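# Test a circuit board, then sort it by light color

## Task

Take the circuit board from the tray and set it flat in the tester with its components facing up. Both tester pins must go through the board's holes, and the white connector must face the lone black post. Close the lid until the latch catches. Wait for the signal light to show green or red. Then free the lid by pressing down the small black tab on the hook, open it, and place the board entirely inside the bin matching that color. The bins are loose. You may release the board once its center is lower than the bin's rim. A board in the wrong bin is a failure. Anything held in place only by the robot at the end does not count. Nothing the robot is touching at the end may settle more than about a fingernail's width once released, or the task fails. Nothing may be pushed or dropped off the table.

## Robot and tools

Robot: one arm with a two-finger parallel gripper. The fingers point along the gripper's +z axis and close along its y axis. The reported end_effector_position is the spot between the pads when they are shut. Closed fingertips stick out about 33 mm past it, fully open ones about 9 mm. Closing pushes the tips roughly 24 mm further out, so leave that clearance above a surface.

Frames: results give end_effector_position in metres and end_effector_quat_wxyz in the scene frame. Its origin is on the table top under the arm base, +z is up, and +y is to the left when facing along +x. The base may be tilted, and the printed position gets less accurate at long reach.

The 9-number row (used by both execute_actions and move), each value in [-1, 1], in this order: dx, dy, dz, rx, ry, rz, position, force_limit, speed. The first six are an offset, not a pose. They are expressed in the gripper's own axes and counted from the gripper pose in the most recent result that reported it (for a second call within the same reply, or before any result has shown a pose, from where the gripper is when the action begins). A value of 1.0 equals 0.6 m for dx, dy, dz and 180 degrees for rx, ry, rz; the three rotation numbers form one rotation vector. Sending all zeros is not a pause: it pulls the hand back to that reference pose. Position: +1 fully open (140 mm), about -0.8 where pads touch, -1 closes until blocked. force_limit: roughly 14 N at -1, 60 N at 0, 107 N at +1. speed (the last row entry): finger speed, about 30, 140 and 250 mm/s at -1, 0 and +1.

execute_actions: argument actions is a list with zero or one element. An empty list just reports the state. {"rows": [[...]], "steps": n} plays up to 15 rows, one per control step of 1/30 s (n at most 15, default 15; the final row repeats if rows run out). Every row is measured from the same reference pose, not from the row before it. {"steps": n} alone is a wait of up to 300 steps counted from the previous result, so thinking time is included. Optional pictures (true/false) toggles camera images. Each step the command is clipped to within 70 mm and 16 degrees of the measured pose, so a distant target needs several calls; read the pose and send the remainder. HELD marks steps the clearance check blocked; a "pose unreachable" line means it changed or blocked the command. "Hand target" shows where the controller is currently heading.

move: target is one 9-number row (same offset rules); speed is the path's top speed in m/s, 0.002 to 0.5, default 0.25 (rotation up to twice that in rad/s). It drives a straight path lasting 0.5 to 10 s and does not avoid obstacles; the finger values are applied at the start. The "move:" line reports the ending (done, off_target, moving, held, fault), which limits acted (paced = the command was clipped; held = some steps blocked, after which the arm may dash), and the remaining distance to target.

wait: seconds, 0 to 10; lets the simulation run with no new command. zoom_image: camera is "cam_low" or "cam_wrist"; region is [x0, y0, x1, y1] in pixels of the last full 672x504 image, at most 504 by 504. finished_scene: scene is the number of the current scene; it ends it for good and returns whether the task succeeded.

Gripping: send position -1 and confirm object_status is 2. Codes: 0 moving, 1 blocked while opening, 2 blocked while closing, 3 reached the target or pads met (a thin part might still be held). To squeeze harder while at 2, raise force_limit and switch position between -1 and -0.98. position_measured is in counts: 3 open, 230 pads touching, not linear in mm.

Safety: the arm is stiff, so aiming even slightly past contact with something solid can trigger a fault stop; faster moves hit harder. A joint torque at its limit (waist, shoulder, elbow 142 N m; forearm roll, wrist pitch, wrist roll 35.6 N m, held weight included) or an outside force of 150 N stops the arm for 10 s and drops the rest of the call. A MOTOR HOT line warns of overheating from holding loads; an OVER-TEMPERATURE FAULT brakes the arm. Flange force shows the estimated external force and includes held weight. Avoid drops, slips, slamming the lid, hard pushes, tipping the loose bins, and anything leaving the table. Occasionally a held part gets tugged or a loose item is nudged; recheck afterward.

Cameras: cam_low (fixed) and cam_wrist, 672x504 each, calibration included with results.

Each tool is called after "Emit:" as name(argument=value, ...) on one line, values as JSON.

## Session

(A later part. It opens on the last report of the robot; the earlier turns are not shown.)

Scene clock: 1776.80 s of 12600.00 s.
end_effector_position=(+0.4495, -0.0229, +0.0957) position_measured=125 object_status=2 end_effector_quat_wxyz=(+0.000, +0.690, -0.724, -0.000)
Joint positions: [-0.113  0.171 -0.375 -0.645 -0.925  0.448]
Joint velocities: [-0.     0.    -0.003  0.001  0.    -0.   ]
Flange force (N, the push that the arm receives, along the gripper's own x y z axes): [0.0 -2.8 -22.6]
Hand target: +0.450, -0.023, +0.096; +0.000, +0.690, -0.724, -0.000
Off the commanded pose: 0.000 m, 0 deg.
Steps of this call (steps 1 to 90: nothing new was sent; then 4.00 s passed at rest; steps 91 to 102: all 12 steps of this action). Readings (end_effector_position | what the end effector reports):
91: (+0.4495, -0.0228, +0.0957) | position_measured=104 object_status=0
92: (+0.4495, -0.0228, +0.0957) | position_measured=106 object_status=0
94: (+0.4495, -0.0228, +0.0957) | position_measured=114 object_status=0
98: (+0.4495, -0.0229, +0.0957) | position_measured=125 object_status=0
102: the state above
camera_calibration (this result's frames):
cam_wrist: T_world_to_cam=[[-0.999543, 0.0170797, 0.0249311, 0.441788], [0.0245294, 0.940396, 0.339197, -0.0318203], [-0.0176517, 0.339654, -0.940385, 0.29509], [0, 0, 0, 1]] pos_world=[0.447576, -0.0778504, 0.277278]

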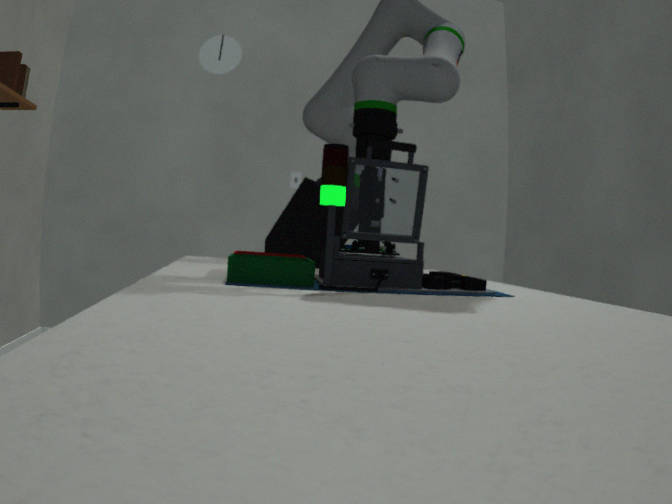

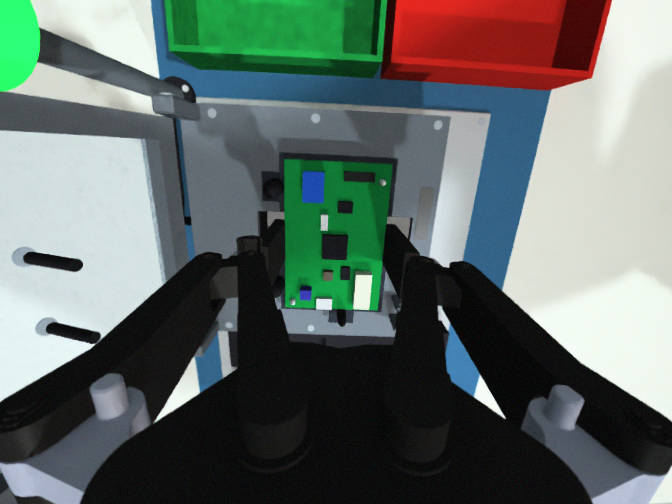

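Emit:
execute_actions(actions=[{"rows": [[0, 0, -0.0003, 0, 0, 0, -1, -0.1, -0.6],[0, 0, -0.0008, 0, 0, 0, -1, -0.1, -0.6],[0, 0, -0.0015, 0, 0, 0, -1, -0.1, -0.6],[0, 0, -0.0023, 0, 0, 0, -1, -0.1, -0.6],[0, 0, -0.0032, 0, 0, 0, -1, -0.1, -0.6],[0, 0, -0.0042, 0, 0, 0, -1, -0.1, -0.6],[0, 0, -0.0053, 0, 0, 0, -0.98, 0.35, -0.6],[0, 0, -0.0065, 0, 0, 0, -0.98, 0.35, -0.6],[0, 0, -0.0077, 0, 0, 0, -0.98, 0.35, -0.6],[0, 0, -0.0089, 0, 0, 0, -0.98, 0.35, -0.6],[0, 0, -0.0100, 0, 0, 0, -0.98, 0.35, -0.6],[0, 0, -0.0109, 0, 0, 0, -0.98, 0.35, -0.6],[0, 0, -0.0115, 0, 0, 0, -0.98, 0.35, -0.6],[0, 0, -0.0117, 0, 0, 0, -0.98, 0.35, -0.6]], "steps": 15}])

Scene clock: 1801.83 s of 12600.00 s.
end_effector_position=(+0.4495, -0.0229, +0.1024) position_measured=127 object_status=2 end_effector_quat_wxyz=(+0.000, +0.690, -0.724, -0.000)
Joint positions: [-0.12   0.16  -0.373 -0.639 -0.94   0.444]
Joint velocities: [-0.006 -0.011  0.001  0.006 -0.014 -0.004]
Flange force (N, the push that the arm receives, along the gripper's own x y z axes): [0.8 -1.6 0.0]
Hand target: +0.450, -0.023, +0.103; +0.000, +0.690, -0.724, -0.000
Off the commanded pose: 0.000 m, 0 deg.
Steps of this call (steps 1 to 90: nothing new was sent; then 21.53 s passed at rest; steps 91 to 105: all 15 steps of this action). Readings (end_effector_position | what the end effector reports):
91: (+0.4495, -0.0228, +0.0958) | position_measured=125 object_status=2
92: (+0.4495, -0.0228, +0.0958) | position_measured=125 object_status=2
94: (+0.4495, -0.0228, +0.0962) | position_measured=125 object_status=2
98: (+0.4495, -0.0228, +0.0982) | position_measured=127 object_status=0
105: the state above
camera_calibration (this result's frames):
cam_wrist: T_world_to_cam=[[-0.99954, 0.017116, 0.0250416, 0.441556], [0.0246009, 0.940398, 0.339186, -0.0340864], [-0.0177435, 0.339646, -0.940386, 0.301399], [0, 0, 0, 1]] pos_world=[0.447539, -0.0778718, 0.283935]

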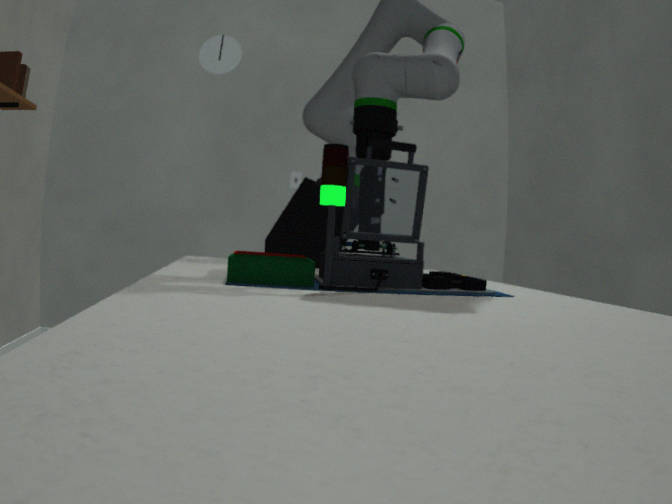

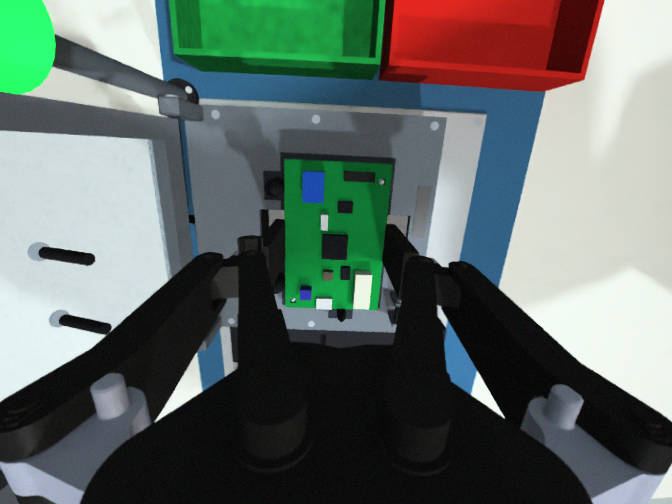

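Emit:
zoom_image(camera="cam_wrist", region=[150, 0, 420, 110])

Region (150, 0, 420, 110) of cam_wrist's 672x504 image, scaled by 1.867, with more detail than that image has; it fills the top 205 rows of this view, and the rest is white.

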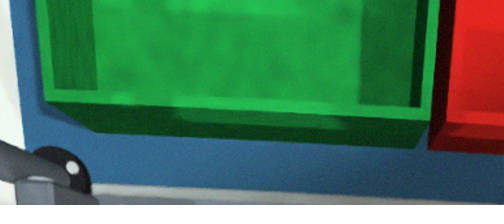

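Emit:
move(target=[0, 0, -0.0627, 0, 0, 0, -0.98, 0.35, -0.6], speed=0.1)

Emit:
move(target=[0.3342, -0.07, 0.0417, 0, 0, 0, -0.98, 0.35, -0.6], speed=0.3)

Scene clock: 1920.83 s of 12600.00 s.
end_effector_position=(+0.4495, -0.0230, +0.1400) position_measured=127 object_status=2 end_effector_quat_wxyz=(+0.000, +0.690, -0.724, -0.000)
Joint positions: [-0.16   0.1   -0.357 -0.609 -1.023  0.425]
Joint velocities: [ 0.001 -0.001  0.002  0.    -0.001 -0.   ]
Flange force (N, the push that the arm receives, along the gripper's own x y z axes): [1.2 -3.9 0.1]
Hand target: +0.450, -0.023, +0.140; +0.000, +0.690, -0.724, -0.000
Off the commanded pose: 0.000 m, 0 deg.
After step 90, 115.23 s passed at rest.
move: done
camera_calibration (this result's frames):
cam_wrist: T_world_to_cam=[[-0.999535, 0.0173397, 0.0250952, 0.440614], [0.0248275, 0.940432, 0.339074, -0.046809], [-0.0177209, 0.339539, -0.940425, 0.336788], [0, 0, 0, 1]] pos_world=[0.44754, -0.0779719, 0.321538]

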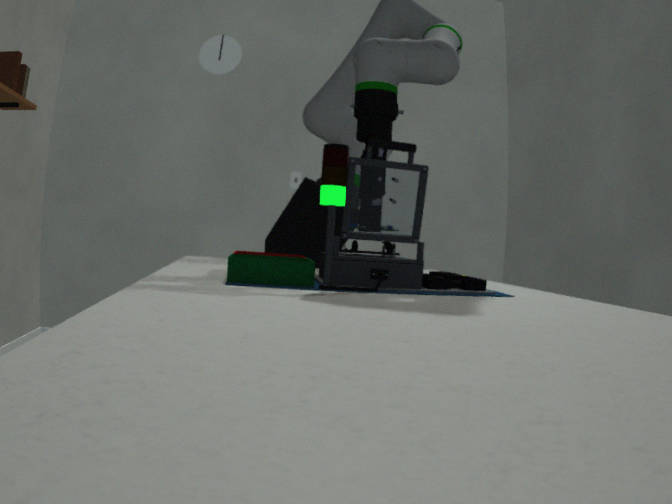

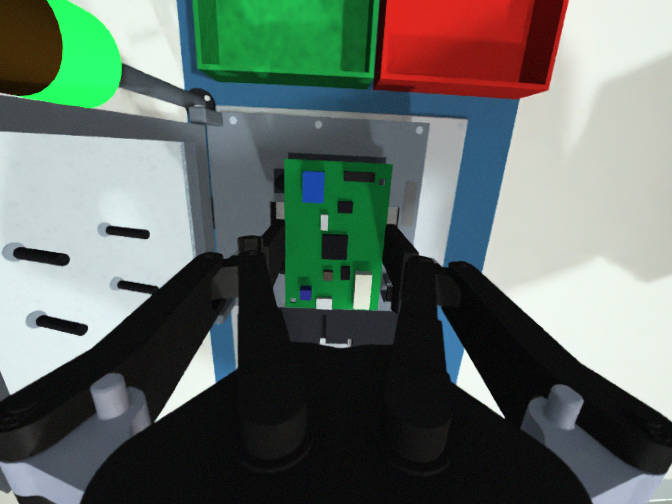

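Scene clock: 1922.03 s of 12600.00 s.
end_effector_position=(+0.4809, -0.2253, +0.1145) position_measured=127 object_status=2 end_effector_quat_wxyz=(+0.001, +0.690, -0.724, -0.000)
Joint positions: [-0.477  0.556 -0.036 -0.623 -1.074  0.772]
Joint velocities: [-0.     0.002  0.    -0.    -0.     0.   ]
Flange force (N, the push that the arm receives, along the gripper's own x y z axes): [2.0 -1.1 0.2]
Hand target: +0.481, -0.225, +0.114; +0.001, +0.690, -0.724, -0.000
Off the commanded pose: 0.001 m, 0 deg.
move: done
camera_calibration (this result's frames):
cam_wrist: T_world_to_cam=[[-0.999504, 0.0173568, 0.0262639, 0.476036], [0.0252368, 0.940491, 0.338881, 0.151202], [-0.018819, 0.339376, -0.940463, 0.382548], [0, 0, 0, 1]] pos_world=[0.479184, -0.280294, 0.29603]

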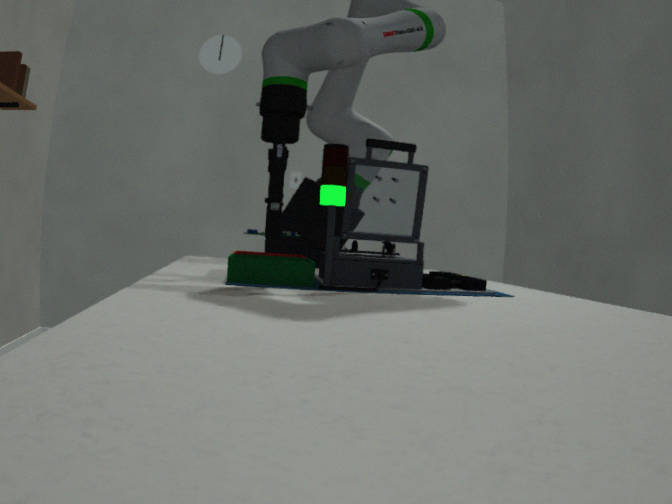

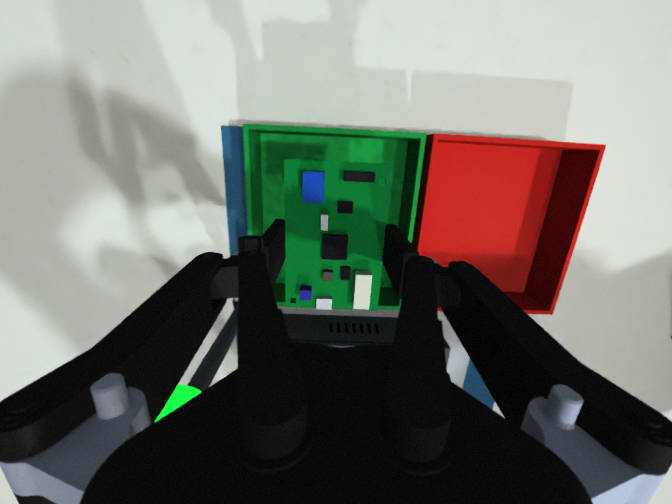

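Emit:
zoom_image(camera="cam_wrist", region=[220, 110, 450, 340])

Emit:
zoom_image(camera="cam_low", region=[210, 200, 340, 300])

Region (220, 110, 450, 340) of cam_wrist's 672x504 image, scaled by 2.191, with more detail than that image has.

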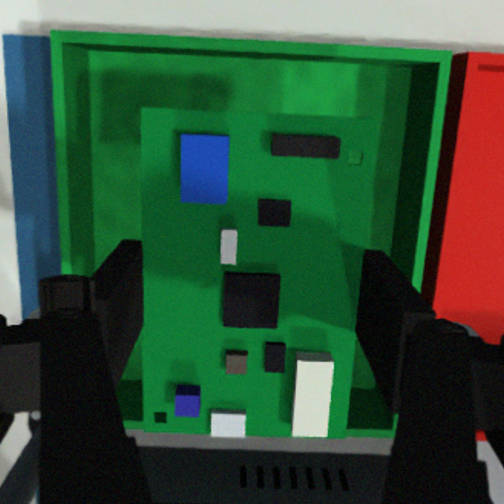

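Region (210, 200, 340, 300) of cam_low's 672x504 image, scaled by 3.877, with more detail than that image has; it fills the top 388 rows of this view, and the rest is white.

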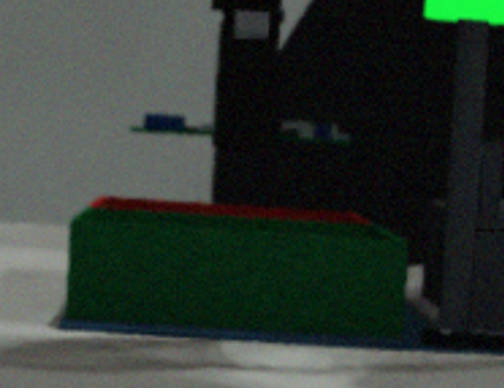

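Emit:
move(target=[-0.003, -0.0043, 0.1125, 0, 0, 0, -0.98, 0.35, -0.6], speed=0.13)

Scene clock: 1954.77 s of 12600.00 s.
end_effector_position=(+0.4835, -0.2235, +0.0470) position_measured=127 object_status=2 end_effector_quat_wxyz=(+0.001, +0.690, -0.724, -0.000)
Joint positions: [-0.415  0.65  -0.043 -0.674 -0.962  0.798]
Joint velocities: [ 0.001  0.001 -0.     0.001  0.001  0.   ]
Flange force (N, the push that the arm receives, along the gripper's own x y z axes): [6.6 -5.3 1.1]
Hand target: +0.484, -0.223, +0.047; +0.001, +0.690, -0.724, -0.000
Off the commanded pose: 0.000 m, 0 deg.
After step 90, 28.83 s passed at rest.
move: done
camera_calibration (this result's frames):
cam_wrist: T_world_to_cam=[[-0.999511, 0.0170893, 0.0261954, 0.480325], [0.0249645, 0.940448, 0.339019, 0.172383], [-0.0188418, 0.339507, -0.940415, 0.318536], [0, 0, 0, 1]] pos_world=[0.481788, -0.278471, 0.228533]

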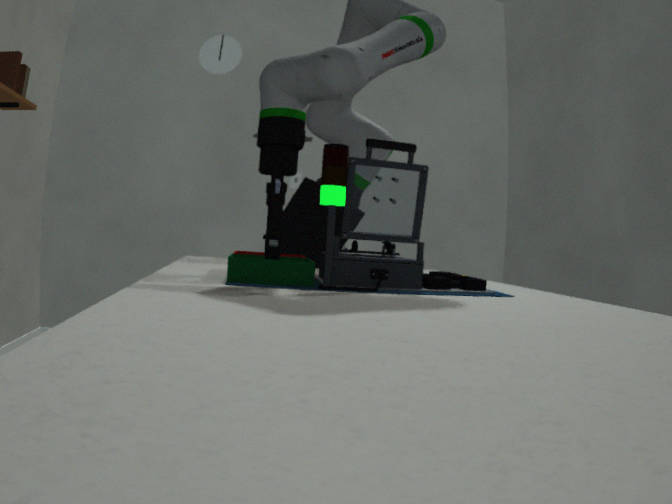

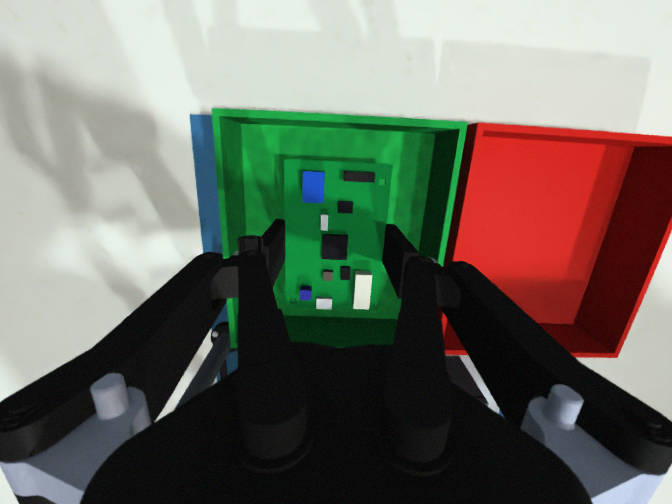

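Emit:
execute_actions(actions=[{"rows": [[0, 0, 0, 0, 0, 0, 0.12, 0, -0.7]], "steps": 9}])

Emit:
move(target=[0, 0, -0.13, 0, 0, 0, 0.12, 0, -0.7], speed=0.2)

Scene clock: 1961.60 s of 12600.00 s.
end_effector_position=(+0.4835, -0.2235, +0.0469) position_measured=114 object_status=0 end_effector_quat_wxyz=(+0.001, +0.690, -0.724, -0.000)
Joint positions: [-0.415  0.65  -0.043 -0.674 -0.962  0.798]
Joint velocities: [ 0.     0.001 -0.     0.002  0.     0.   ]
Flange force (N, the push that the arm receives, along the gripper's own x y z axes): [2.6 -2.0 -0.3]
Hand target: +0.484, -0.223, +0.047; +0.001, +0.690, -0.724, -0.000
Off the commanded pose: 0.000 m, 0 deg.
Steps of this call (steps 1 to 90: nothing new was sent; then 3.53 s passed at rest; steps 91 to 99: all 9 steps of this action). Readings (end_effector_position | what the end effector reports):
91: (+0.4835, -0.2235, +0.0469) | position_measured=127 object_status=0
92: (+0.4835, -0.2235, +0.0469) | position_measured=127 object_status=0
94: (+0.4835, -0.2235, +0.0469) | position_measured=118 object_status=0
98: (+0.4835, -0.2235, +0.0469) | position_measured=114 object_status=0
99: the state above
camera_calibration (this result's frames):
cam_wrist: T_world_to_cam=[[-0.999511, 0.0170695, 0.0262025, 0.48034], [0.0249486, 0.940444, 0.339032, 0.1724], [-0.0188549, 0.33952, -0.94041, 0.318506], [0, 0, 0, 1]] pos_world=[0.481809, -0.27847, 0.228491]

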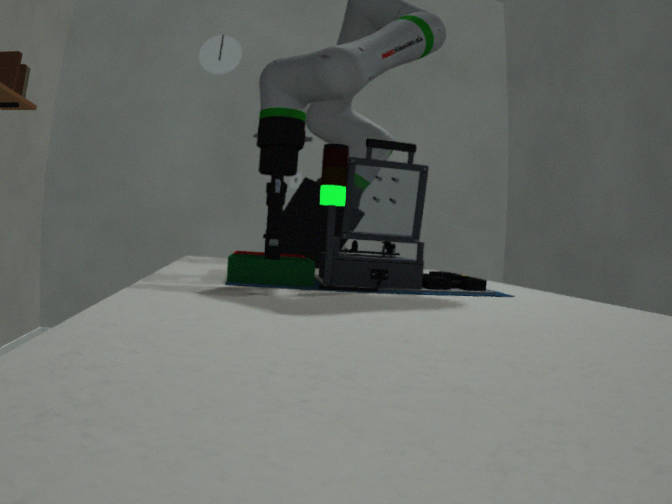

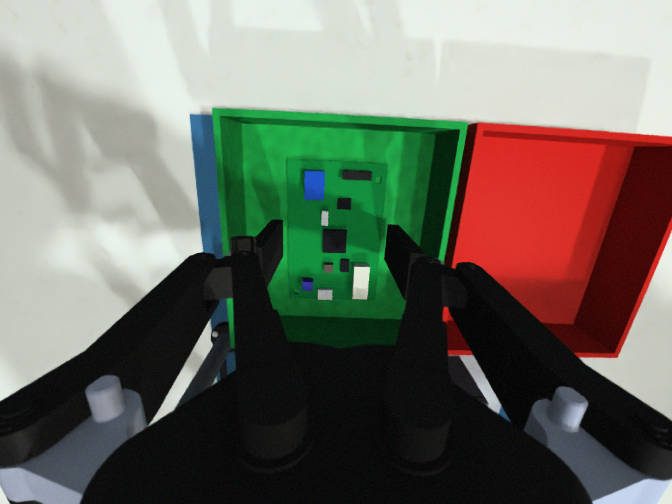

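Scene clock: 1962.63 s of 12600.00 s.
end_effector_position=(+0.4836, -0.2237, +0.1249) position_measured=114 object_status=3 end_effector_quat_wxyz=(+0.001, +0.690, -0.724, -0.000)
Joint positions: [-0.482  0.542 -0.028 -0.615 -1.093  0.762]
Joint velocities: [-0.002 -0.001 -0.001  0.001 -0.001 -0.   ]
Flange force (N, the push that the arm receives, along the gripper's own x y z axes): [6.3 -4.7 1.1]
Hand target: +0.484, -0.224, +0.125; +0.001, +0.690, -0.724, -0.000
Off the commanded pose: 0.000 m, 0 deg.
move: done
camera_calibration (this result's frames):
cam_wrist: T_world_to_cam=[[-0.999501, 0.0174306, 0.0263311, 0.478388], [0.0253294, 0.940482, 0.338899, 0.145995], [-0.0188567, 0.339397, -0.940454, 0.391865], [0, 0, 0, 1]] pos_world=[0.481841, -0.278643, 0.306457]

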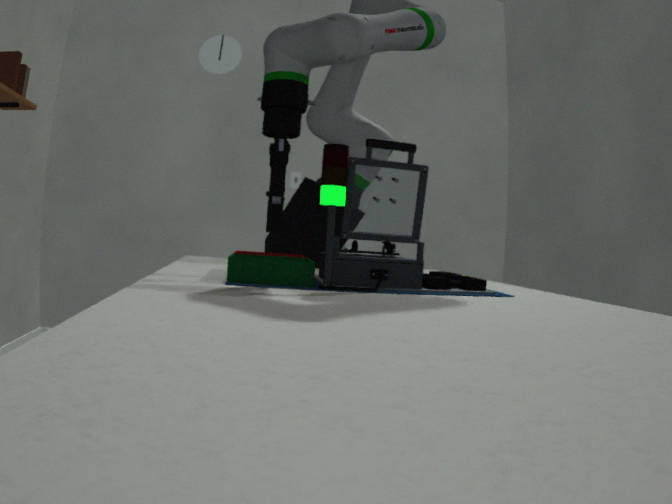

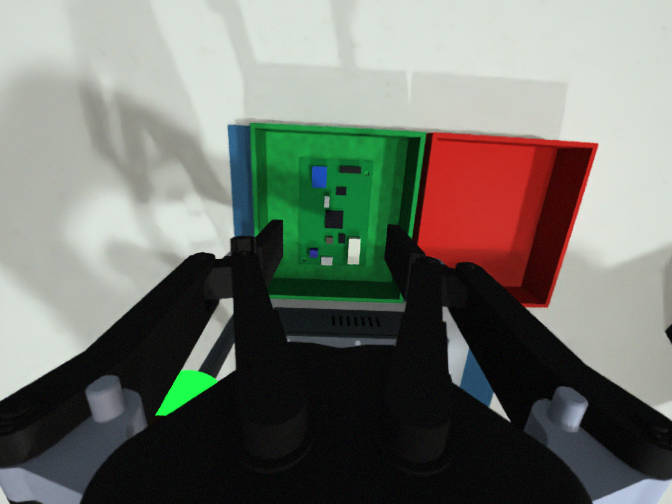

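The board lies flat, fully inside the green bin, and the gripper is clear of it.

Emit:
finished_scene(scene=1)

The scene is finished: the task was done.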